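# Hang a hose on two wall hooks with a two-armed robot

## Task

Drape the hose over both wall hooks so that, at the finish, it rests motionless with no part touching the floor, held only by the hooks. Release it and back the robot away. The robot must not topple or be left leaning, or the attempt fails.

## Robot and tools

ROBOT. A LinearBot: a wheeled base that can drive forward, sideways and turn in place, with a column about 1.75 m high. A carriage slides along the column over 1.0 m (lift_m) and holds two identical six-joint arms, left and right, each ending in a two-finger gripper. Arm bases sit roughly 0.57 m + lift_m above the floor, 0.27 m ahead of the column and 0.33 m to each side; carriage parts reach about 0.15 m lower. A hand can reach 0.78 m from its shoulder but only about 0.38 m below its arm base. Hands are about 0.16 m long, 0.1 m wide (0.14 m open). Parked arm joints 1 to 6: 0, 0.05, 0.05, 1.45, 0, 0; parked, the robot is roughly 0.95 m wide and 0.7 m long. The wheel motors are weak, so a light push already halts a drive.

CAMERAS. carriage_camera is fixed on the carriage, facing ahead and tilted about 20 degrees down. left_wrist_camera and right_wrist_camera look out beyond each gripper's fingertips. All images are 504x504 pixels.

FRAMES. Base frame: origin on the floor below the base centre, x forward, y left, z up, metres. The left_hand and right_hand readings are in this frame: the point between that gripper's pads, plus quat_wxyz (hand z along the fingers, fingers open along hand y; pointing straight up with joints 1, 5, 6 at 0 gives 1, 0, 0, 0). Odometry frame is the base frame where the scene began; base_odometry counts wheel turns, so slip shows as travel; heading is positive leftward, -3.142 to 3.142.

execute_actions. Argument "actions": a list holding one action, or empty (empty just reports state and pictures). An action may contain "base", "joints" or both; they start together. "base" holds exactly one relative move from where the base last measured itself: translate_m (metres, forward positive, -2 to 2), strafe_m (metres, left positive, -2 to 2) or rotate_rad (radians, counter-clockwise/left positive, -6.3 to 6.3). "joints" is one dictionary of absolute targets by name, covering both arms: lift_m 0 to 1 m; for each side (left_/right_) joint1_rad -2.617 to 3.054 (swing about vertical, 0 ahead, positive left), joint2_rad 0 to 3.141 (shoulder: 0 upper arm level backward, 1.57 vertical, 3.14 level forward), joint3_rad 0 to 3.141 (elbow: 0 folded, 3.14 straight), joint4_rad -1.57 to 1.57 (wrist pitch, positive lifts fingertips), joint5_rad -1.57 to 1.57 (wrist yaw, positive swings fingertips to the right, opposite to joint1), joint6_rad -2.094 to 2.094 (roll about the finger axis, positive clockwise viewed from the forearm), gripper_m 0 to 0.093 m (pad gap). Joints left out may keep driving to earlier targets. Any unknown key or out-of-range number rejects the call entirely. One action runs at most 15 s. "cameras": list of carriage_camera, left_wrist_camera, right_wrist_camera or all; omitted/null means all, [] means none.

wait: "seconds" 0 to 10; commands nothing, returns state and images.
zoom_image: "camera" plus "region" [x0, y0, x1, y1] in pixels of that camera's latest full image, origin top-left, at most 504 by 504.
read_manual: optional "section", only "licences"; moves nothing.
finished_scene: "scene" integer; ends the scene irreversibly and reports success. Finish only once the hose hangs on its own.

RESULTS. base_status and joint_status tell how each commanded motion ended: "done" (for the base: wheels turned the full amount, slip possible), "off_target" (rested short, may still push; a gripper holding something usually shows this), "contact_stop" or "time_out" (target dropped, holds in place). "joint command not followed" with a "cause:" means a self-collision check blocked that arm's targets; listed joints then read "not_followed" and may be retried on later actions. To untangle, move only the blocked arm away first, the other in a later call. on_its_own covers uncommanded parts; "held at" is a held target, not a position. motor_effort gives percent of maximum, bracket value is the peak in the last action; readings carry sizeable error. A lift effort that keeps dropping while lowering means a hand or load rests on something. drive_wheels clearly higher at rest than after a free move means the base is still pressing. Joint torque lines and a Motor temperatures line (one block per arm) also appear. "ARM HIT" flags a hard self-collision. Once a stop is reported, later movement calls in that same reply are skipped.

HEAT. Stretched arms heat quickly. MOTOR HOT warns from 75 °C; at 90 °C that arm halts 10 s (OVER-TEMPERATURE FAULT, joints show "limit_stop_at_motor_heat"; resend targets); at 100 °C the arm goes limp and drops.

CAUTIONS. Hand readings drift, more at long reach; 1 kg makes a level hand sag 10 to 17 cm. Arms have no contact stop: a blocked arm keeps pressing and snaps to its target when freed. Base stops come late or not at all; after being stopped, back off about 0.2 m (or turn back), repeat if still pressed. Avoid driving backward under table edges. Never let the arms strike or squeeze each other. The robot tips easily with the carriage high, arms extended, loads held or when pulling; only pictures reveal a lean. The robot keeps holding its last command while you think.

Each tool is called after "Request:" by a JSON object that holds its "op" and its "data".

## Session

Request:
{"op": "execute_actions", "data": {"actions": [], "cameras": ["carriage_camera"]}}

Scene clock: 0.00 s.
Joint torques (N m, as the arm reports them, + toward a larger angle): no reading
Motor temperatures (°C, as the motors report them): left_arm=[23 29 28 29 25 22] | right_arm=[24 32 30 30 26 25]
base_odometry: x=+0.000 y=+0.000 heading=+0.000 (m, m, rad; odometry frame)
base_status: not commanded
joint_positions: lift_m=+0.302 left_joint1_rad=-0.001 left_joint2_rad=+0.082 left_joint3_rad=+0.077 left_joint4_rad=+1.412 left_joint5_rad=+0.007 left_joint6_rad=+0.028 left_gripper_m=+0.095 right_joint1_rad=+0.023 right_joint2_rad=+0.044 right_joint3_rad=+0.075 right_joint4_rad=+1.479 right_joint5_rad=-0.041 right_joint6_rad=-0.046 right_gripper_m=+0.095
joint_status: not commanded
motor_effort: lift_m=+18 drive_wheels=+4 (%)
left_hand: x=+0.3254 y=+0.3083 z=+1.3218 quat_wxyz=(+0.997, +0.005, +0.082, +0.013) (m; base frame)
right_hand: x=+0.2972 y=-0.3022 z=+1.3233 quat_wxyz=(+0.999, -0.021, +0.030, -0.011) (m; base frame)
pictures: carriage_camera
Images, in order (width x height): carriage_camera 504x504.

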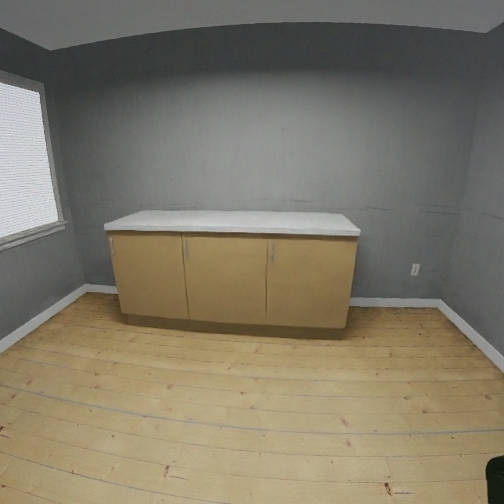

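Request:
{"op": "execute_actions", "data": {"actions": [{"base":{"rotate_rad":1.5}}], "cameras": ["carriage_camera"]}}

Request:
{"op": "execute_actions", "data": {"actions": [{"base":{"rotate_rad":1.571}}], "cameras": ["carriage_camera"]}}

Scene clock: 4.10 s.
Joint torques (N m, as the arm reports them, + toward a larger angle): left_arm=[-0.04  4.15  5.92 -0.08 -0.03 -0.03] | right_arm=[ 0.22  4.09  6.92 -0.33  0.08 -0.01]
Motor temperatures (°C, as the motors report them): left_arm=[23 29 29 28 25 22] | right_arm=[24 32 30 30 26 25]
base_odometry: x=+0.000 y=+0.000 heading=+1.498 (m, m, rad; odometry frame)
base_status: done
joint_positions: lift_m=+0.302 left_joint1_rad=-0.001 left_joint2_rad=+0.082 left_joint3_rad=+0.077 left_joint4_rad=+1.411 left_joint5_rad=+0.007 left_joint6_rad=+0.028 left_gripper_m=+0.095 right_joint1_rad=+0.023 right_joint2_rad=+0.044 right_joint3_rad=+0.075 right_joint4_rad=+1.479 right_joint5_rad=-0.041 right_joint6_rad=-0.046 right_gripper_m=+0.095
joint_status: not commanded
motor_effort: lift_m=+17(18) drive_wheels=+33(66) (%)
left_hand: x=+0.3256 y=+0.3083 z=+1.3218 quat_wxyz=(+0.997, +0.005, +0.082, +0.013) (m; base frame)
right_hand: x=+0.2972 y=-0.3022 z=+1.3233 quat_wxyz=(+0.999, -0.021, +0.030, -0.011) (m; base frame)
pictures: carriage_camera
Images, in order (width x height): carriage_camera 504x504.

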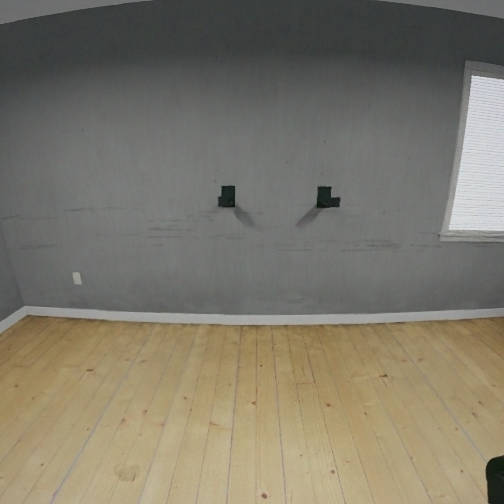

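Scene clock: 7.20 s.
Joint torques (N m, as the arm reports them, + toward a larger angle): left_arm=[-0.04  4.14  5.89 -0.04 -0.02 -0.02] | right_arm=[ 0.31  4.01  6.9  -0.28  0.07 -0.03]
Motor temperatures (°C, as the motors report them): left_arm=[23 29 29 28 25 22] | right_arm=[24 32 30 30 26 25]
base_odometry: x=+0.000 y=+0.000 heading=+3.066 (m, m, rad; odometry frame)
base_status: done
joint_positions: lift_m=+0.302 left_joint1_rad=-0.001 left_joint2_rad=+0.082 left_joint3_rad=+0.077 left_joint4_rad=+1.410 left_joint5_rad=+0.007 left_joint6_rad=+0.028 left_gripper_m=+0.095 right_joint1_rad=+0.023 right_joint2_rad=+0.044 right_joint3_rad=+0.075 right_joint4_rad=+1.479 right_joint5_rad=-0.041 right_joint6_rad=-0.046 right_gripper_m=+0.095
joint_status: not commanded
motor_effort: lift_m=+19(18) drive_wheels=+33(69) (%)
left_hand: x=+0.3258 y=+0.3083 z=+1.3218 quat_wxyz=(+0.996, +0.005, +0.083, +0.013) (m; base frame)
right_hand: x=+0.2972 y=-0.3022 z=+1.3233 quat_wxyz=(+0.999, -0.021, +0.030, -0.011) (m; base frame)
pictures: carriage_camera
Images, in order (width x height): carriage_camera 504x504.

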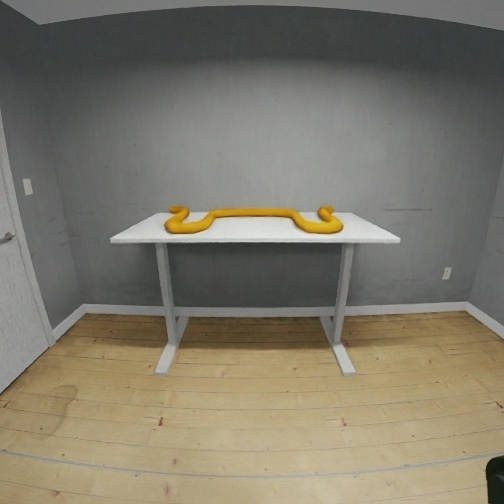

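Request:
{"op": "execute_actions", "data": {"actions": [{"base":{"translate_m":0.8},"joints":{"lift_m":0.65,"left_joint1_rad":0.19,"left_joint2_rad":2.37,"left_joint3_rad":1.5,"left_joint4_rad":-0.55,"left_joint5_rad":0,"left_joint6_rad":-1.38,"right_joint1_rad":-0.19,"right_joint2_rad":2.37,"right_joint3_rad":1.5,"right_joint4_rad":-0.55,"right_joint5_rad":0,"right_joint6_rad":1.38}}]}}

Scene clock: 12.90 s.
Joint torques (N m, as the arm reports them, + toward a larger angle): left_arm=[  0.46 -12.06   5.86   0.5   -0.09  -0.11] | right_arm=[ -0.25 -12.24   7.38   0.62   0.14   0.05]
Motor temperatures (°C, as the motors report them): left_arm=[23 30 30 28 25 22] | right_arm=[24 34 31 30 26 25]
base_odometry: x=-0.798 y=+0.058 heading=+3.068 (m, m, rad; odometry frame)
base_status: done
joint_positions: lift_m=+0.650 left_joint1_rad=+0.183 left_joint2_rad=+2.364 left_joint3_rad=+1.495 left_joint4_rad=-0.544 left_joint5_rad=+0.003 left_joint6_rad=-1.370 left_gripper_m=+0.095 right_joint1_rad=-0.183 right_joint2_rad=+2.374 right_joint3_rad=+1.490 right_joint4_rad=-0.545 right_joint5_rad=-0.004 right_joint6_rad=+1.371 right_gripper_m=+0.095
joint_status: all done
motor_effort: lift_m=+20(20) drive_wheels=-22(66) (%)
left_hand: x=+0.7264 y=+0.3909 z=+1.1409 quat_wxyz=(+0.064, -0.698, +0.711, -0.045) (m; base frame)
right_hand: x=+0.7226 y=-0.3903 z=+1.1357 quat_wxyz=(+0.058, +0.699, +0.711, +0.042) (m; base frame)
pictures: carriage_camera, left_wrist_camera, right_wrist_camera
Images, in order (width x height): carriage_camera 504x504, left_wrist_camera 504x504, right_wrist_camera 504x504.

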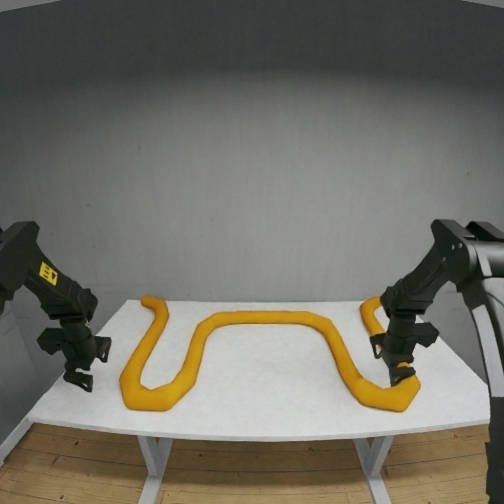

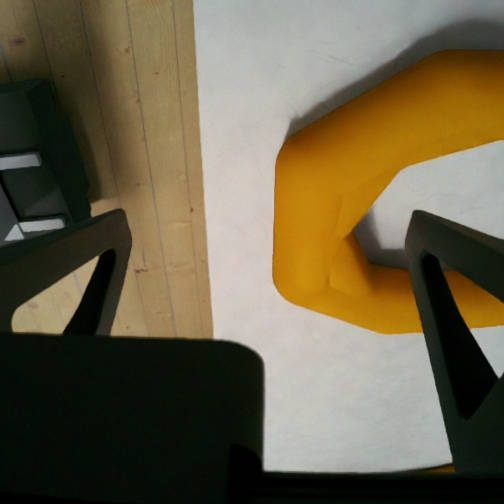

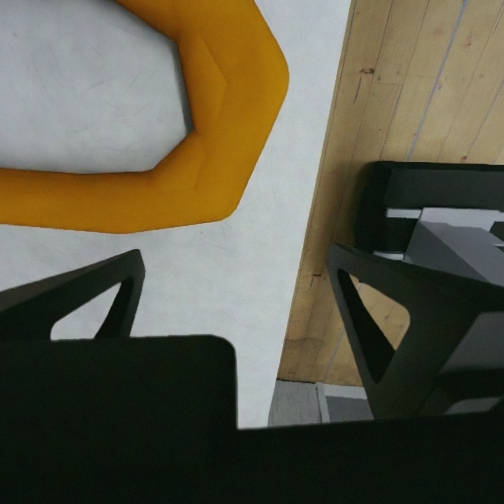

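Request:
{"op": "execute_actions", "data": {"actions": [{"base":{"strafe_m":-0.055}}], "cameras": []}}

Request:
{"op": "execute_actions", "data": {"actions": [{"base":{"translate_m":0.06},"joints":{"lift_m":0.55}}]}}

Scene clock: 17.63 s.
Joint torques (N m, as the arm reports them, + toward a larger angle): left_arm=[ -0.01 -12.11   5.89   0.51  -0.09  -0.09] | right_arm=[  0.04 -12.26   7.28   0.61   0.18   0.06]
Motor temperatures (°C, as the motors report them): left_arm=[23 33 31 28 25 22] | right_arm=[24 37 31 30 26 25]
base_odometry: x=-0.794 y=+0.113 heading=+3.069 (m, m, rad; odometry frame)
base_status: done
joint_positions: lift_m=+0.650 left_joint1_rad=+0.190 left_joint2_rad=+2.364 left_joint3_rad=+1.495 left_joint4_rad=-0.546 left_joint5_rad=+0.003 left_joint6_rad=-1.370 left_gripper_m=+0.095 right_joint1_rad=-0.187 right_joint2_rad=+2.374 right_joint3_rad=+1.490 right_joint4_rad=-0.545 right_joint5_rad=-0.003 right_joint6_rad=+1.371 right_gripper_m=+0.095
joint_status: not commanded
motor_effort: lift_m=+17(19) drive_wheels=+5(51) (%)
left_hand: x=+0.7255 y=+0.3940 z=+1.1409 quat_wxyz=(+0.064, -0.701, +0.709, -0.045) (m; base frame)
right_hand: x=+0.7221 y=-0.3920 z=+1.1357 quat_wxyz=(+0.058, +0.701, +0.710, +0.041) (m; base frame)
pictures: none
No camera images: the call's "cameras" was empty. Leave "cameras" out to get every camera's image.

Scene clock: 19.00 s.
Joint torques (N m, as the arm reports them, + toward a larger angle): left_arm=[ -0.05 -12.07   5.81   0.54  -0.08  -0.09] | right_arm=[ -0.08 -12.04   7.22   0.79   0.13   0.05]
Motor temperatures (°C, as the motors report them): left_arm=[23 33 31 28 25 22] | right_arm=[24 37 31 30 26 25]
base_odometry: x=-0.854 y=+0.118 heading=+3.067 (m, m, rad; odometry frame)
base_status: done
joint_positions: lift_m=+0.550 left_joint1_rad=+0.190 left_joint2_rad=+2.363 left_joint3_rad=+1.495 left_joint4_rad=-0.548 left_joint5_rad=+0.003 left_joint6_rad=-1.370 left_gripper_m=+0.095 right_joint1_rad=-0.187 right_joint2_rad=+2.373 right_joint3_rad=+1.490 right_joint4_rad=-0.570 right_joint5_rad=+0.004 right_joint6_rad=+1.372 right_gripper_m=+0.095
joint_status: all done
motor_effort: lift_m=+18(20) drive_wheels=-18(51) (%)
left_hand: x=+0.7252 y=+0.3939 z=+1.0414 quat_wxyz=(+0.064, -0.701, +0.709, -0.044) (m; base frame)
right_hand: x=+0.7161 y=-0.3922 z=+1.0352 quat_wxyz=(+0.050, +0.702, +0.710, +0.031) (m; base frame)
pictures: carriage_camera, left_wrist_camera, right_wrist_camera
Images, in order (width x height): carriage_camera 504x504, left_wrist_camera 504x504, right_wrist_camera 504x504.

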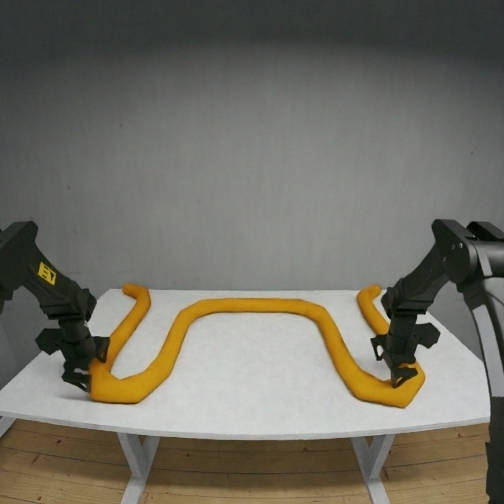

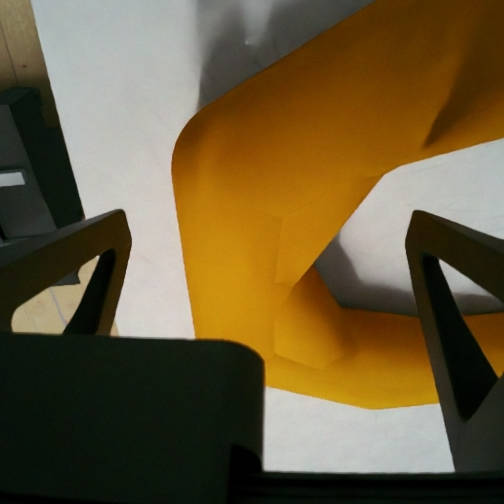

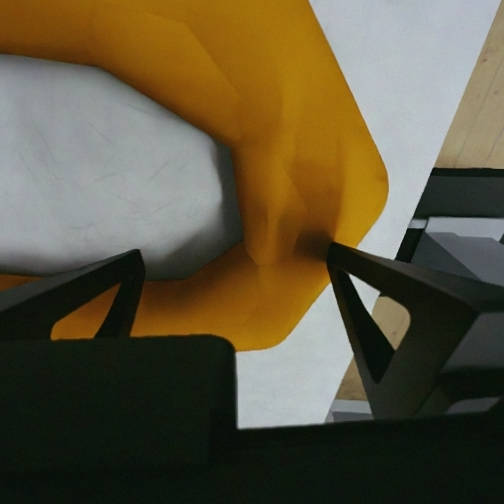

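Request:
{"op": "execute_actions", "data": {"actions": [{"base":{"translate_m":-0.02},"joints":{"right_joint4_rad":-0.65,"lift_m":0.555}}], "cameras": []}}

Request:
{"op": "execute_actions", "data": {"actions": [{"joints":{"lift_m":0.51}}]}}

Scene clock: 21.93 s.
Joint torques (N m, as the arm reports them, + toward a larger angle): left_arm=[ -0.07 -11.97   5.87   0.54  -0.08  -0.1 ] | right_arm=[ -0.05 -11.83   7.08   0.37   0.11   0.06]
Motor temperatures (°C, as the motors report them): left_arm=[23 35 31 28 25 22] | right_arm=[24 39 31 30 26 25]
base_odometry: x=-0.834 y=+0.116 heading=+3.069 (m, m, rad; odometry frame)
base_status: done
joint_positions: lift_m=+0.555 left_joint1_rad=+0.190 left_joint2_rad=+2.363 left_joint3_rad=+1.495 left_joint4_rad=-0.545 left_joint5_rad=+0.003 left_joint6_rad=-1.370 left_gripper_m=+0.095 right_joint1_rad=-0.187 right_joint2_rad=+2.370 right_joint3_rad=+1.490 right_joint4_rad=-0.641 right_joint5_rad=+0.002 right_joint6_rad=+1.372 right_gripper_m=+0.095
joint_status: all done
motor_effort: lift_m=+18(24) drive_wheels=+13(65) (%)
left_hand: x=+0.7258 y=+0.3942 z=+1.0465 quat_wxyz=(+0.065, -0.701, +0.709, -0.045) (m; base frame)
right_hand: x=+0.6995 y=-0.3888 z=+1.0401 quat_wxyz=(+0.021, +0.703, +0.711, +0.013) (m; base frame)
pictures: none
No camera images: the call's "cameras" was empty. Leave "cameras" out to get every camera's image.

Scene clock: 22.63 s.
Joint torques (N m, as the arm reports them, + toward a larger angle): left_arm=[  0.1  -10.39   5.52   0.51  -0.26  -0.12] | right_arm=[ -0.11 -12.12   7.12   0.41   0.1    0.06]
Motor temperatures (°C, as the motors report them): left_arm=[23 35 31 28 25 22] | right_arm=[24 39 31 30 26 25]
base_odometry: x=-0.834 y=+0.116 heading=+3.069 (m, m, rad; odometry frame)
base_status: not commanded
joint_positions: lift_m=+0.510 left_joint1_rad=+0.188 left_joint2_rad=+2.343 left_joint3_rad=+1.503 left_joint4_rad=-0.534 left_joint5_rad=+0.025 left_joint6_rad=-1.369 left_gripper_m=+0.095 right_joint1_rad=-0.188 right_joint2_rad=+2.374 right_joint3_rad=+1.490 right_joint4_rad=-0.645 right_joint5_rad=+0.002 right_joint6_rad=+1.372 right_gripper_m=+0.095
joint_status: all done
motor_effort: lift_m=+17(15) drive_wheels=+12(13) (%)
left_hand: x=+0.7362 y=+0.3911 z=+1.0128 quat_wxyz=(+0.074, -0.698, +0.709, -0.065) (m; base frame)
right_hand: x=+0.6977 y=-0.3886 z=+0.9934 quat_wxyz=(+0.018, +0.703, +0.711, +0.011) (m; base frame)
pictures: carriage_camera, left_wrist_camera, right_wrist_camera
Images, in order (width x height): carriage_camera 504x504, left_wrist_camera 504x504, right_wrist_camera 504x504.

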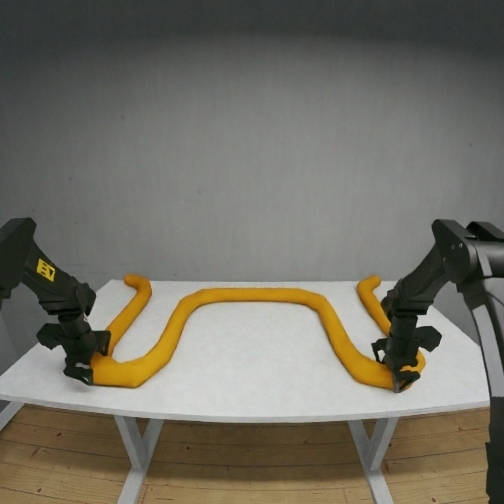

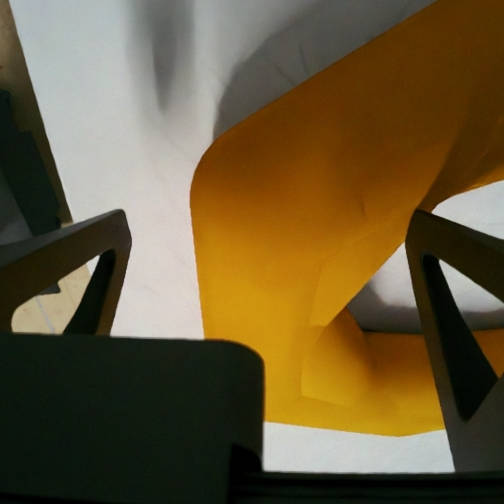

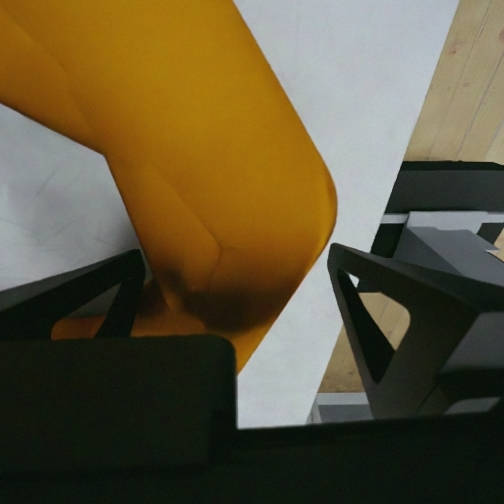

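Request:
{"op": "execute_actions", "data": {"actions": [{"joints":{"left_joint6_rad":-0.95,"left_joint4_rad":-0.48}}], "cameras": ["left_wrist_camera"]}}

Request:
{"op": "execute_actions", "data": {"actions": [{"joints":{"lift_m":0.485}}]}}

Scene clock: 24.63 s.
Joint torques (N m, as the arm reports them, + toward a larger angle): left_arm=[  0.07 -10.79   5.62   0.77  -0.11   0.07] | right_arm=[  0.08 -12.19   7.01   0.37   0.11   0.05]
Motor temperatures (°C, as the motors report them): left_arm=[23 35 31 28 25 22] | right_arm=[24 40 31 30 26 25]
base_odometry: x=-0.834 y=+0.116 heading=+3.069 (m, m, rad; odometry frame)
base_status: not commanded
joint_positions: lift_m=+0.510 left_joint1_rad=+0.188 left_joint2_rad=+2.346 left_joint3_rad=+1.503 left_joint4_rad=-0.483 left_joint5_rad=+0.007 left_joint6_rad=-0.959 left_gripper_m=+0.095 right_joint1_rad=-0.188 right_joint2_rad=+2.374 right_joint3_rad=+1.490 right_joint4_rad=-0.645 right_joint5_rad=+0.002 right_joint6_rad=+1.372 right_gripper_m=+0.095
joint_status: all done
motor_effort: lift_m=+16(17) drive_wheels=+12(12) (%)
left_hand: x=+0.7472 y=+0.3964 z=+1.0143 quat_wxyz=(+0.112, -0.538, +0.834, -0.049) (m; base frame)
right_hand: x=+0.6977 y=-0.3886 z=+0.9934 quat_wxyz=(+0.018, +0.703, +0.711, +0.011) (m; base frame)
pictures: left_wrist_camera
Images, in order (width x height): left_wrist_camera 504x504.

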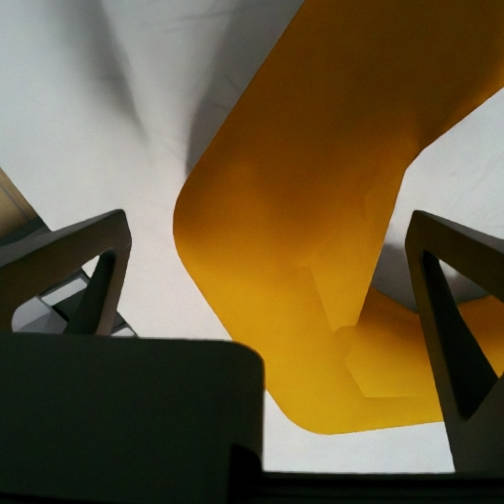

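Scene clock: 25.27 s.
Joint torques (N m, as the arm reports them, + toward a larger angle): left_arm=[  0.12 -11.46   5.59   0.69  -0.14   0.06] | right_arm=[  0.04 -11.73   6.72   0.45   0.1    0.05]
Motor temperatures (°C, as the motors report them): left_arm=[23 36 31 28 25 22] | right_arm=[24 40 31 30 26 25]
base_odometry: x=-0.834 y=+0.116 heading=+3.069 (m, m, rad; odometry frame)
base_status: not commanded
joint_positions: lift_m=+0.485 left_joint1_rad=+0.187 left_joint2_rad=+2.354 left_joint3_rad=+1.503 left_joint4_rad=-0.472 left_joint5_rad=+0.011 left_joint6_rad=-0.958 left_gripper_m=+0.095 right_joint1_rad=-0.188 right_joint2_rad=+2.368 right_joint3_rad=+1.494 right_joint4_rad=-0.651 right_joint5_rad=+0.001 right_joint6_rad=+1.373 right_gripper_m=+0.095
joint_status: all done
motor_effort: lift_m=+17(18) drive_wheels=-16(18) (%)
left_hand: x=+0.7484 y=+0.3957 z=+0.9863 quat_wxyz=(+0.113, -0.537, +0.834, -0.052) (m; base frame)
right_hand: x=+0.6991 y=-0.3887 z=+0.9716 quat_wxyz=(+0.019, +0.703, +0.711, +0.013) (m; base frame)
pictures: carriage_camera, left_wrist_camera, right_wrist_camera
Images, in order (width x height): carriage_camera 504x504, left_wrist_camera 504x504, right_wrist_camera 504x504.

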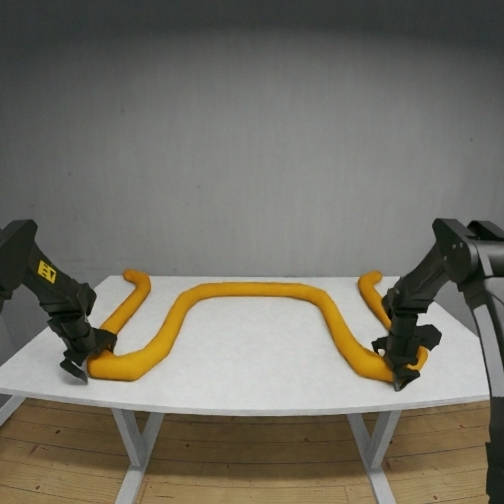

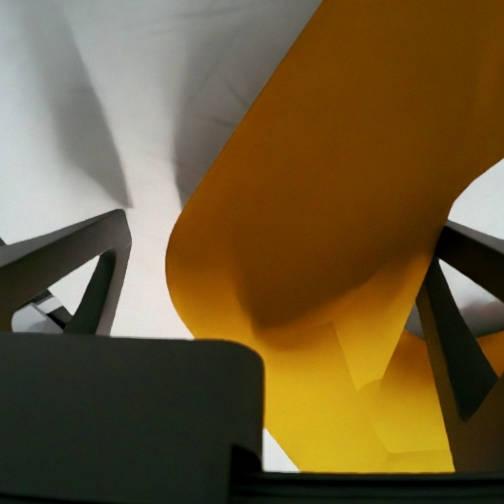

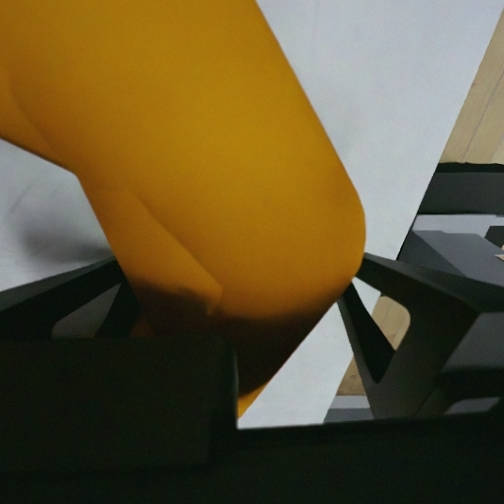

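Request:
{"op": "execute_actions", "data": {"actions": [{"joints":{"left_joint2_rad":2.41}}], "cameras": []}}

Request:
{"op": "execute_actions", "data": {"actions": [{"joints":{"left_gripper_m":0.02,"right_gripper_m":0.02}}]}}

Scene clock: 26.47 s.
Joint torques (N m, as the arm reports them, + toward a larger angle): left_arm=[ 0.19 -9.92  5.47  0.58 -0.21  0.04] | right_arm=[  0.13 -11.61   6.73   0.4    0.14   0.05]
Motor temperatures (°C, as the motors report them): left_arm=[23 36 31 28 25 22] | right_arm=[24 40 31 30 26 25]
base_odometry: x=-0.834 y=+0.116 heading=+3.069 (m, m, rad; odometry frame)
base_status: not commanded
joint_positions: lift_m=+0.485 left_joint1_rad=+0.187 left_joint2_rad=+2.373 left_joint3_rad=+1.503 left_joint4_rad=-0.454 left_joint5_rad=+0.020 left_joint6_rad=-0.956 left_gripper_m=+0.095 right_joint1_rad=-0.188 right_joint2_rad=+2.368 right_joint3_rad=+1.494 right_joint4_rad=-0.651 right_joint5_rad=+0.001 right_joint6_rad=+1.373 right_gripper_m=+0.095
joint_status: all done
motor_effort: lift_m=+17(17) drive_wheels=-16(16) (%)
left_hand: x=+0.7490 y=+0.3942 z=+0.9784 quat_wxyz=(+0.110, -0.536, +0.835, -0.055) (m; base frame)
right_hand: x=+0.6991 y=-0.3886 z=+0.9716 quat_wxyz=(+0.019, +0.703, +0.711, +0.013) (m; base frame)
pictures: none
No camera images: the call's "cameras" was empty. Leave "cameras" out to get every camera's image.

Scene clock: 27.13 s.
Joint torques (N m, as the arm reports them, + toward a larger angle): left_arm=[ 0.86 -9.92  5.53  0.47 -0.34 -0.23] | right_arm=[ -0.05 -11.62   6.67   0.53   0.19  -0.05]
Motor temperatures (°C, as the motors report them): left_arm=[23 36 31 28 25 22] | right_arm=[24 41 31 29 26 25]
base_odometry: x=-0.834 y=+0.116 heading=+3.069 (m, m, rad; odometry frame)
base_status: not commanded
joint_positions: lift_m=+0.485 left_joint1_rad=+0.179 left_joint2_rad=+2.373 left_joint3_rad=+1.504 left_joint4_rad=-0.437 left_joint5_rad=+0.035 left_joint6_rad=-0.924 left_gripper_m=+0.072 right_joint1_rad=-0.187 right_joint2_rad=+2.368 right_joint3_rad=+1.494 right_joint4_rad=-0.656 right_joint5_rad=-0.006 right_joint6_rad=+1.381 right_gripper_m=+0.069
joint_status: left_gripper_m off_target (ended at +0.072, target +0.020); right_gripper_m off_target (ended at +0.069, target +0.020)
motor_effort: lift_m=+17(16) drive_wheels=-16(18) (%)
left_hand: x=+0.7545 y=+0.3886 z=+0.9798 quat_wxyz=(+0.117, -0.517, +0.846, -0.064) (m; base frame)
right_hand: x=+0.6981 y=-0.3870 z=+0.9716 quat_wxyz=(+0.015, +0.706, +0.708, +0.014) (m; base frame)
pictures: carriage_camera, left_wrist_camera, right_wrist_camera
Images, in order (width x height): carriage_camera 504x504, left_wrist_camera 504x504, right_wrist_camera 504x504.

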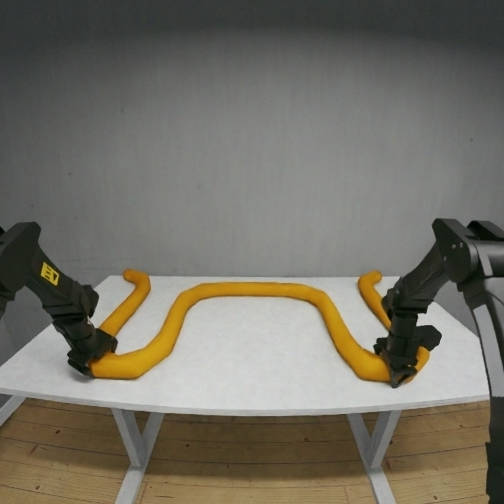

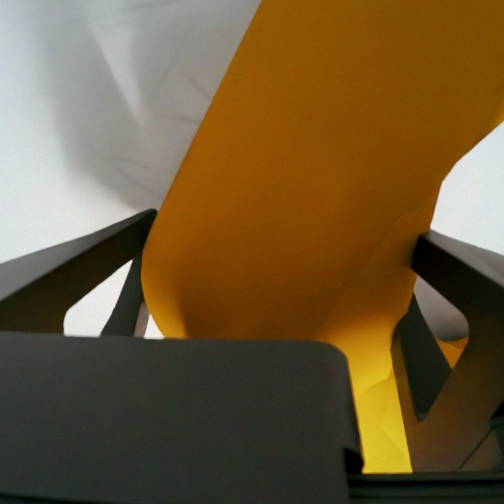

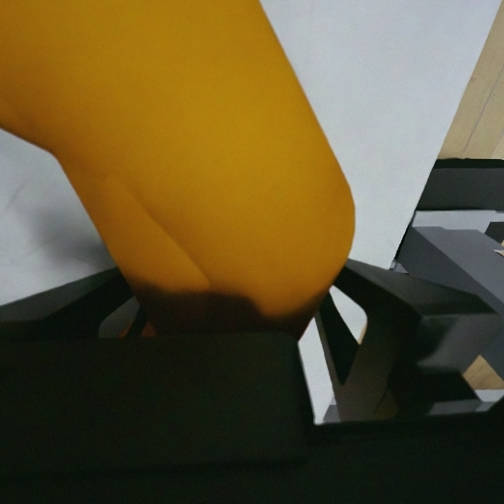

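Request:
{"op": "execute_actions", "data": {"actions": [{"joints":{"lift_m":0.9,"left_joint6_rad":-1.3}}], "cameras": ["carriage_camera"]}}

Request:
{"op": "execute_actions", "data": {"actions": [{"joints":{"left_joint1_rad":0.2,"left_joint2_rad":1.9,"left_joint3_rad":1.6,"left_joint4_rad":0,"left_joint5_rad":0.2,"left_joint6_rad":-1.57,"right_joint1_rad":-0.25,"right_joint2_rad":1.9,"right_joint3_rad":1.6,"right_joint4_rad":0,"right_joint5_rad":-0.25,"right_joint6_rad":1.57}}], "cameras": ["carriage_camera"]}}

Scene clock: 30.43 s.
Joint torques (N m, as the arm reports them, + toward a larger angle): left_arm=[  0.84 -13.29   5.18   0.74  -0.1   -0.16] | right_arm=[  0.08 -12.62   6.71   0.31   0.11  -0.05]
Motor temperatures (°C, as the motors report them): left_arm=[23 37 32 28 25 22] | right_arm=[24 42 32 29 26 25]
base_odometry: x=-0.834 y=+0.116 heading=+3.069 (m, m, rad; odometry frame)
base_status: not commanded
joint_positions: lift_m=+0.900 left_joint1_rad=+0.179 left_joint2_rad=+2.415 left_joint3_rad=+1.504 left_joint4_rad=-0.505 left_joint5_rad=+0.004 left_joint6_rad=-1.284 left_gripper_m=+0.069 right_joint1_rad=-0.187 right_joint2_rad=+2.382 right_joint3_rad=+1.494 right_joint4_rad=-0.643 right_joint5_rad=+0.001 right_joint6_rad=+1.381 right_gripper_m=+0.069
joint_status: all done
motor_effort: lift_m=+18(21) drive_wheels=-17(17) (%)
left_hand: x=+0.7286 y=+0.3892 z=+1.3724 quat_wxyz=(+0.064, -0.666, +0.742, -0.042) (m; base frame)
right_hand: x=+0.6981 y=-0.3882 z=+1.3809 quat_wxyz=(+0.017, +0.706, +0.708, +0.011) (m; base frame)
pictures: carriage_camera
Images, in order (width x height): carriage_camera 504x504.

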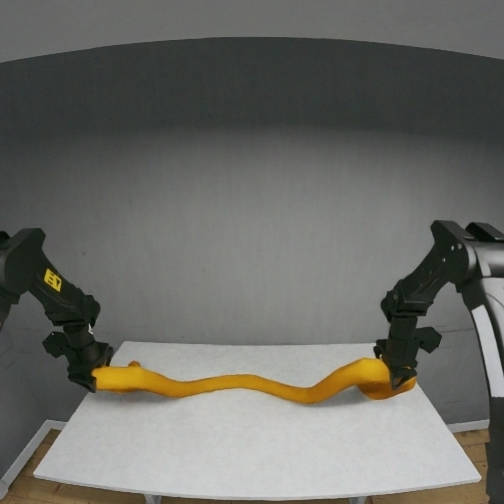

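Scene clock: 31.83 s.
Joint torques (N m, as the arm reports them, + toward a larger angle): left_arm=[  0.59 -14.03   9.52   3.23   0.08   0.  ] | right_arm=[  0.   -13.81  11.99   3.76  -0.17   0.04]
Motor temperatures (°C, as the motors report them): left_arm=[23 39 32 30 25 22] | right_arm=[24 43 32 30 26 25]
base_odometry: x=-0.834 y=+0.116 heading=+3.069 (m, m, rad; odometry frame)
base_status: not commanded
joint_positions: lift_m=+0.900 left_joint1_rad=+0.192 left_joint2_rad=+1.932 left_joint3_rad=+1.573 left_joint4_rad=-0.195 left_joint5_rad=+0.193 left_joint6_rad=-1.566 left_gripper_m=+0.067 right_joint1_rad=-0.250 right_joint2_rad=+1.937 right_joint3_rad=+1.572 right_joint4_rad=-0.147 right_joint5_rad=-0.237 right_joint6_rad=+1.558 right_gripper_m=+0.066
joint_status: left_joint4_rad off_target (ended at -0.195, target +0.000); right_joint4_rad off_target (ended at -0.147, target +0.000); the others done
motor_effort: lift_m=+19(20) drive_wheels=-17(18) (%)
left_hand: x=+0.8490 y=+0.3862 z=+1.6858 quat_wxyz=(+0.321, -0.640, +0.591, -0.372) (m; base frame)
right_hand: x=+0.8501 y=-0.4126 z=+1.6936 quat_wxyz=(+0.336, +0.637, +0.577, +0.386) (m; base frame)
pictures: carriage_camera
Images, in order (width x height): carriage_camera 504x504.

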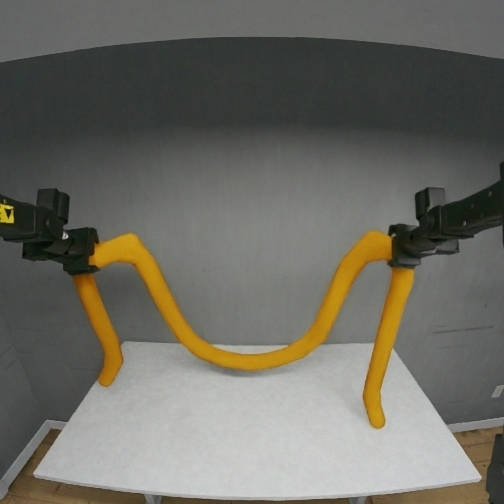

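Request:
{"op": "execute_actions", "data": {"actions": [{"base":{"translate_m":-1.01}}], "cameras": []}}

Request:
{"op": "execute_actions", "data": {"actions": [{"base":{"rotate_rad":-1.571},"joints":{"lift_m":0.55}}], "cameras": ["carriage_camera"]}}

Request:
{"op": "execute_actions", "data": {"actions": [{"base":{"translate_m":0.75}}], "cameras": ["carriage_camera"]}}

Scene clock: 38.23 s.
Joint torques (N m, as the arm reports them, + toward a larger angle): left_arm=[  0.49 -14.06   9.62   3.27   0.06   0.01] | right_arm=[  0.29 -13.89  11.85   3.8   -0.09   0.01]
Motor temperatures (°C, as the motors report them): left_arm=[23 42 35 38 25 22] | right_arm=[24 47 33 36 26 25]
base_odometry: x=+0.173 y=+0.042 heading=+3.068 (m, m, rad; odometry frame)
base_status: done
joint_positions: lift_m=+0.900 left_joint1_rad=+0.192 left_joint2_rad=+1.932 left_joint3_rad=+1.573 left_joint4_rad=-0.197 left_joint5_rad=+0.195 left_joint6_rad=-1.566 left_gripper_m=+0.067 right_joint1_rad=-0.250 right_joint2_rad=+1.937 right_joint3_rad=+1.572 right_joint4_rad=-0.147 right_joint5_rad=-0.236 right_joint6_rad=+1.558 right_gripper_m=+0.066
joint_status: not commanded
motor_effort: lift_m=+19(18) drive_wheels=-13(61) (%)
left_hand: x=+0.8487 y=+0.3858 z=+1.6854 quat_wxyz=(+0.320, -0.640, +0.591, -0.372) (m; base frame)
right_hand: x=+0.8501 y=-0.4128 z=+1.6936 quat_wxyz=(+0.336, +0.637, +0.577, +0.386) (m; base frame)
pictures: none
No camera images: the call's "cameras" was empty. Leave "cameras" out to get every camera's image.

Scene clock: 41.43 s.
Joint torques (N m, as the arm reports them, + toward a larger angle): left_arm=[  0.85 -15.86   9.51   3.19   0.     0.02] | right_arm=[  0.52 -15.54  11.85   3.69  -0.16   0.02]
Motor temperatures (°C, as the motors report them): left_arm=[23 44 36 41 25 22] | right_arm=[24 49 34 38 26 25]
base_odometry: x=+0.173 y=+0.042 heading=+1.499 (m, m, rad; odometry frame)
base_status: done
joint_positions: lift_m=+0.550 left_joint1_rad=+0.189 left_joint2_rad=+1.952 left_joint3_rad=+1.573 left_joint4_rad=-0.190 left_joint5_rad=+0.203 left_joint6_rad=-1.568 left_gripper_m=+0.067 right_joint1_rad=-0.254 right_joint2_rad=+1.955 right_joint3_rad=+1.572 right_joint4_rad=-0.140 right_joint5_rad=-0.231 right_joint6_rad=+1.558 right_gripper_m=+0.066
joint_status: all done
motor_effort: lift_m=+19(21) drive_wheels=+34(97) (%)
left_hand: x=+0.8516 y=+0.3827 z=+1.3259 quat_wxyz=(+0.312, -0.641, +0.595, -0.372) (m; base frame)
right_hand: x=+0.8520 y=-0.4167 z=+1.3348 quat_wxyz=(+0.334, +0.642, +0.576, +0.381) (m; base frame)
pictures: carriage_camera
Images, in order (width x height): carriage_camera 504x504.

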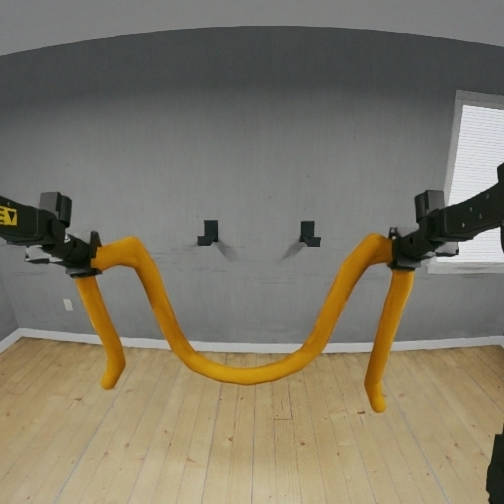

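Scene clock: 45.17 s.
Joint torques (N m, as the arm reports them, + toward a larger angle): left_arm=[  0.54 -15.82   9.56   3.2    0.03   0.01] | right_arm=[  0.19 -15.68  11.88   3.74  -0.13   0.03]
Motor temperatures (°C, as the motors report them): left_arm=[23 47 37 44 25 22] | right_arm=[24 51 35 40 26 25]
base_odometry: x=+0.229 y=+0.790 heading=+1.497 (m, m, rad; odometry frame)
base_status: done
joint_positions: lift_m=+0.550 left_joint1_rad=+0.193 left_joint2_rad=+1.952 left_joint3_rad=+1.573 left_joint4_rad=-0.192 left_joint5_rad=+0.198 left_joint6_rad=-1.568 left_gripper_m=+0.067 right_joint1_rad=-0.251 right_joint2_rad=+1.955 right_joint3_rad=+1.572 right_joint4_rad=-0.144 right_joint5_rad=-0.233 right_joint6_rad=+1.558 right_gripper_m=+0.066
joint_status: not commanded
motor_effort: lift_m=+20(19) drive_wheels=-25(69) (%)
left_hand: x=+0.8509 y=+0.3859 z=+1.3253 quat_wxyz=(+0.313, -0.643, +0.593, -0.369) (m; base frame)
right_hand: x=+0.8520 y=-0.4144 z=+1.3341 quat_wxyz=(+0.332, +0.641, +0.578, +0.381) (m; base frame)
pictures: carriage_camera
Images, in order (width x height): carriage_camera 504x504.

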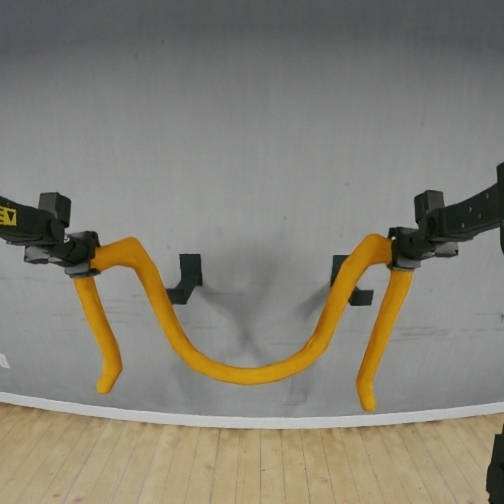

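Request:
{"op": "execute_actions", "data": {"actions": [{"base":{"strafe_m":-0.06}}], "cameras": []}}

Request:
{"op": "execute_actions", "data": {"actions": [{"base":{"translate_m":0.17}}], "cameras": ["carriage_camera"]}}

Scene clock: 47.87 s.
Joint torques (N m, as the arm reports them, + toward a larger angle): left_arm=[  0.12 -15.84   9.59   3.24   0.03   0.02] | right_arm=[ -0.1  -15.45  11.95   3.74  -0.16   0.05]
Motor temperatures (°C, as the motors report them): left_arm=[23 48 38 46 25 22] | right_arm=[24 53 36 41 26 25]
base_odometry: x=+0.288 y=+0.786 heading=+1.498 (m, m, rad; odometry frame)
base_status: done
joint_positions: lift_m=+0.550 left_joint1_rad=+0.197 left_joint2_rad=+1.952 left_joint3_rad=+1.573 left_joint4_rad=-0.195 left_joint5_rad=+0.198 left_joint6_rad=-1.568 left_gripper_m=+0.067 right_joint1_rad=-0.246 right_joint2_rad=+1.955 right_joint3_rad=+1.572 right_joint4_rad=-0.145 right_joint5_rad=-0.234 right_joint6_rad=+1.558 right_gripper_m=+0.066
joint_status: not commanded
motor_effort: lift_m=+19(20) drive_wheels=+5(51) (%)
left_hand: x=+0.8503 y=+0.3882 z=+1.3249 quat_wxyz=(+0.313, -0.645, +0.592, -0.368) (m; base frame)
right_hand: x=+0.8524 y=-0.4112 z=+1.3339 quat_wxyz=(+0.330, +0.640, +0.580, +0.382) (m; base frame)
pictures: none
No camera images: the call's "cameras" was empty. Leave "cameras" out to get every camera's image.

Scene clock: 49.90 s.
Joint torques (N m, as the arm reports them, + toward a larger angle): left_arm=[  0.15 -15.92   9.5    3.24  -0.02   0.01] | right_arm=[ -0.14 -15.72  11.9    3.72  -0.1    0.  ]
Motor temperatures (°C, as the motors report them): left_arm=[23 50 38 48 25 22] | right_arm=[24 54 36 42 26 25]
base_odometry: x=+0.302 y=+0.956 heading=+1.496 (m, m, rad; odometry frame)
base_status: done
joint_positions: lift_m=+0.550 left_joint1_rad=+0.197 left_joint2_rad=+1.952 left_joint3_rad=+1.573 left_joint4_rad=-0.198 left_joint5_rad=+0.202 left_joint6_rad=-1.568 left_gripper_m=+0.067 right_joint1_rad=-0.246 right_joint2_rad=+1.955 right_joint3_rad=+1.572 right_joint4_rad=-0.146 right_joint5_rad=-0.235 right_joint6_rad=+1.558 right_gripper_m=+0.066
joint_status: not commanded
motor_effort: lift_m=+20(20) drive_wheels=-19(50) (%)
left_hand: x=+0.8499 y=+0.3873 z=+1.3243 quat_wxyz=(+0.311, -0.645, +0.593, -0.369) (m; base frame)
right_hand: x=+0.8522 y=-0.4109 z=+1.3336 quat_wxyz=(+0.329, +0.640, +0.580, +0.382) (m; base frame)
pictures: carriage_camera
Images, in order (width x height): carriage_camera 504x504.

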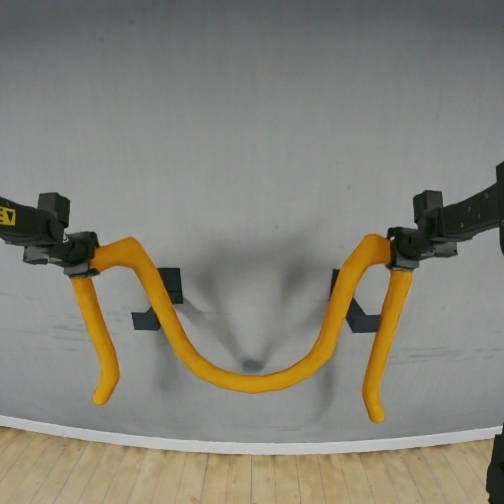

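Request:
{"op": "execute_actions", "data": {"actions": [{"joints":{"right_joint1_rad":-0.38,"right_joint5_rad":-0.38}}], "cameras": []}}

Request:
{"op": "execute_actions", "data": {"actions": [{"base":{"translate_m":0.08}}]}}

Scene clock: 51.80 s.
Joint torques (N m, as the arm reports them, + toward a larger angle): left_arm=[  0.18 -15.93   9.55   3.25   0.01   0.02] | right_arm=[  0.21 -15.59  11.92   3.75  -0.27   0.04]
Motor temperatures (°C, as the motors report them): left_arm=[23 51 39 49 25 22] | right_arm=[24 55 36 43 26 25]
base_odometry: x=+0.302 y=+0.956 heading=+1.496 (m, m, rad; odometry frame)
base_status: not commanded
joint_positions: lift_m=+0.550 left_joint1_rad=+0.197 left_joint2_rad=+1.952 left_joint3_rad=+1.573 left_joint4_rad=-0.197 left_joint5_rad=+0.202 left_joint6_rad=-1.568 left_gripper_m=+0.067 right_joint1_rad=-0.382 right_joint2_rad=+1.955 right_joint3_rad=+1.572 right_joint4_rad=-0.146 right_joint5_rad=-0.357 right_joint6_rad=+1.558 right_gripper_m=+0.066
joint_status: right_joint5_rad off_target (ended at -0.357, target -0.380); the others done
motor_effort: lift_m=+20(19) drive_wheels=-19(19) (%)
left_hand: x=+0.8500 y=+0.3874 z=+1.3245 quat_wxyz=(+0.311, -0.645, +0.593, -0.369) (m; base frame)
right_hand: x=+0.8357 y=-0.4668 z=+1.3367 quat_wxyz=(+0.322, +0.654, +0.556, +0.400) (m; base frame)
pictures: none
No camera images: the call's "cameras" was empty. Leave "cameras" out to get every camera's image.

Scene clock: 53.23 s.
Joint torques (N m, as the arm reports them, + toward a larger angle): left_arm=[  0.12 -15.87   9.54   3.21   0.01   0.02] | right_arm=[  0.18 -15.62  11.94   3.78  -0.22   0.03]
Motor temperatures (°C, as the motors report them): left_arm=[23 52 39 50 25 22] | right_arm=[24 56 37 43 26 25]
base_odometry: x=+0.308 y=+1.036 heading=+1.495 (m, m, rad; odometry frame)
base_status: done
joint_positions: lift_m=+0.550 left_joint1_rad=+0.197 left_joint2_rad=+1.952 left_joint3_rad=+1.573 left_joint4_rad=-0.191 left_joint5_rad=+0.201 left_joint6_rad=-1.568 left_gripper_m=+0.067 right_joint1_rad=-0.379 right_joint2_rad=+1.955 right_joint3_rad=+1.572 right_joint4_rad=-0.145 right_joint5_rad=-0.359 right_joint6_rad=+1.558 right_gripper_m=+0.066
joint_status: not commanded
motor_effort: lift_m=+20(20) drive_wheels=-22(51) (%)
left_hand: x=+0.8507 y=+0.3880 z=+1.3256 quat_wxyz=(+0.314, -0.644, +0.592, -0.370) (m; base frame)
right_hand: x=+0.8364 y=-0.4645 z=+1.3369 quat_wxyz=(+0.321, +0.653, +0.557, +0.401) (m; base frame)
pictures: carriage_camera, left_wrist_camera, right_wrist_camera
Images, in order (width x height): carriage_camera 504x504, left_wrist_camera 504x504, right_wrist_camera 504x504.

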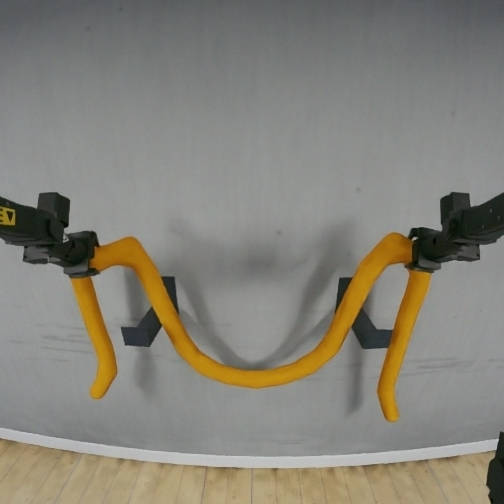

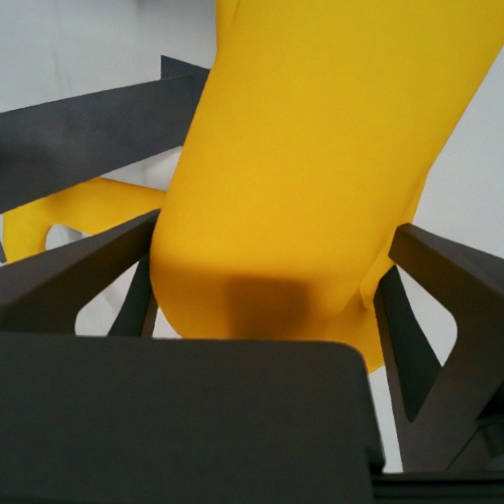

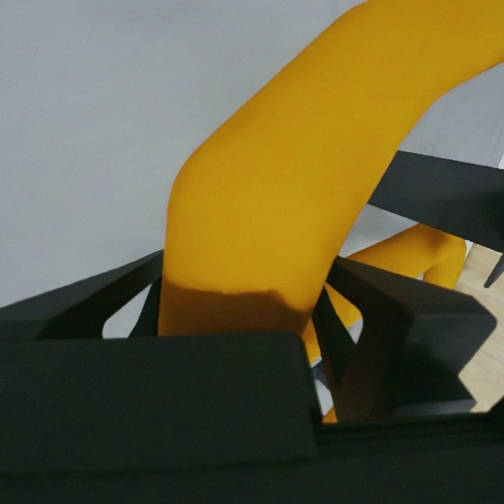

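Request:
{"op": "execute_actions", "data": {"actions": [{"base":{"translate_m":0.04},"joints":{"lift_m":0.42}}]}}

Scene clock: 55.07 s.
Joint torques (N m, as the arm reports them, + toward a larger angle): left_arm=[  0.4  -14.61   9.54   3.22  -0.1    0.01] | right_arm=[  0.08 -14.94  12.03   3.75  -0.15   0.01]
Motor temperatures (°C, as the motors report them): left_arm=[23 52 39 51 25 22] | right_arm=[24 57 37 44 26 25]
base_odometry: x=+0.311 y=+1.076 heading=+1.494 (m, m, rad; odometry frame)
base_status: done
joint_positions: lift_m=+0.420 left_joint1_rad=+0.194 left_joint2_rad=+1.939 left_joint3_rad=+1.573 left_joint4_rad=-0.194 left_joint5_rad=+0.215 left_joint6_rad=-1.568 left_gripper_m=+0.067 right_joint1_rad=-0.378 right_joint2_rad=+1.949 right_joint3_rad=+1.572 right_joint4_rad=-0.147 right_joint5_rad=-0.365 right_joint6_rad=+1.558 right_gripper_m=+0.066
joint_status: all done
motor_effort: lift_m=+19(18) drive_wheels=-14(52) (%)
left_hand: x=+0.8496 y=+0.3831 z=+1.2027 quat_wxyz=(+0.312, -0.638, +0.594, -0.378) (m; base frame)
right_hand: x=+0.8357 y=-0.4631 z=+1.2103 quat_wxyz=(+0.321, +0.650, +0.558, +0.404) (m; base frame)
pictures: carriage_camera, left_wrist_camera, right_wrist_camera
Images, in order (width x height): carriage_camera 504x504, left_wrist_camera 504x504, right_wrist_camera 504x504.

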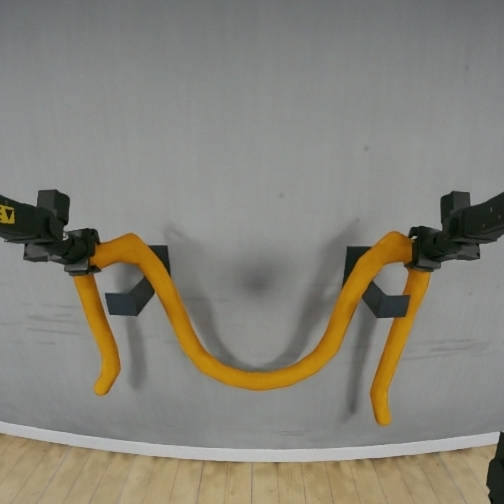

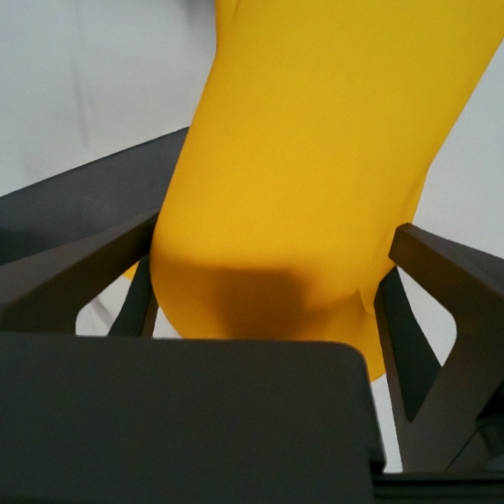

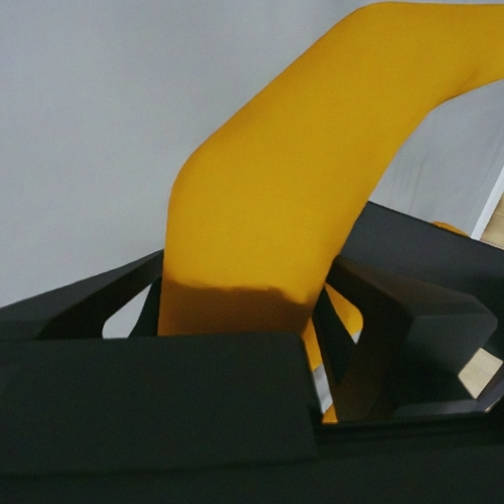

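Both straddle. Lower while spreading outward.

Request:
{"op": "execute_actions", "data": {"actions": [{"joints":{"lift_m":0.32,"left_joint1_rad":0.36,"left_joint5_rad":0.36,"right_joint1_rad":-0.56,"right_joint5_rad":-0.56}}], "cameras": ["carriage_camera"]}}

Scene clock: 56.70 s.
Joint torques (N m, as the arm reports them, + toward a larger angle): left_arm=[  0.78 -14.57   9.64   2.8   -0.19   0.11] | right_arm=[ -0.13 -14.41  11.86   3.33   0.    -0.11]
Motor temperatures (°C, as the motors report them): left_arm=[23 53 40 51 25 22] | right_arm=[24 57 37 44 26 25]
base_odometry: x=+0.311 y=+1.076 heading=+1.494 (m, m, rad; odometry frame)
base_status: not commanded
joint_positions: lift_m=+0.320 left_joint1_rad=+0.350 left_joint2_rad=+1.938 left_joint3_rad=+1.573 left_joint4_rad=-0.135 left_joint5_rad=+0.387 left_joint6_rad=-1.579 left_gripper_m=+0.065 right_joint1_rad=-0.556 right_joint2_rad=+1.943 right_joint3_rad=+1.572 right_joint4_rad=-0.109 right_joint5_rad=-0.566 right_joint6_rad=+1.569 right_gripper_m=+0.066
joint_status: left_joint5_rad off_target (ended at +0.387, target +0.360); the others done
on_its_own: left_joint4_rad moved +0.059 toward your old target +0.000
motor_effort: lift_m=+18(17) drive_wheels=-14(14) (%)
left_hand: x=+0.8403 y=+0.4438 z=+1.1198 quat_wxyz=(+0.314, -0.638, +0.562, -0.423) (m; base frame)
right_hand: x=+0.8077 y=-0.5271 z=+1.1285 quat_wxyz=(+0.320, +0.647, +0.526, +0.450) (m; base frame)
pictures: carriage_camera
Images, in order (width x height): carriage_camera 504x504.

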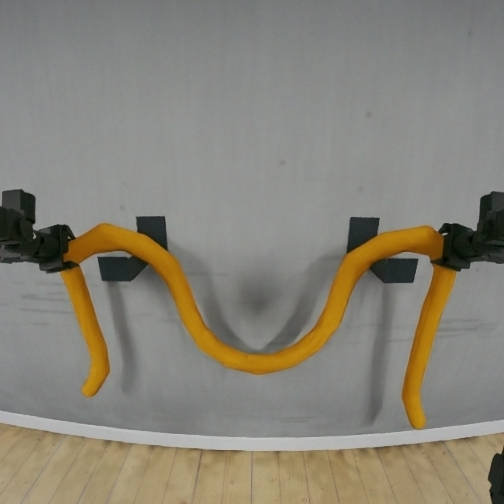

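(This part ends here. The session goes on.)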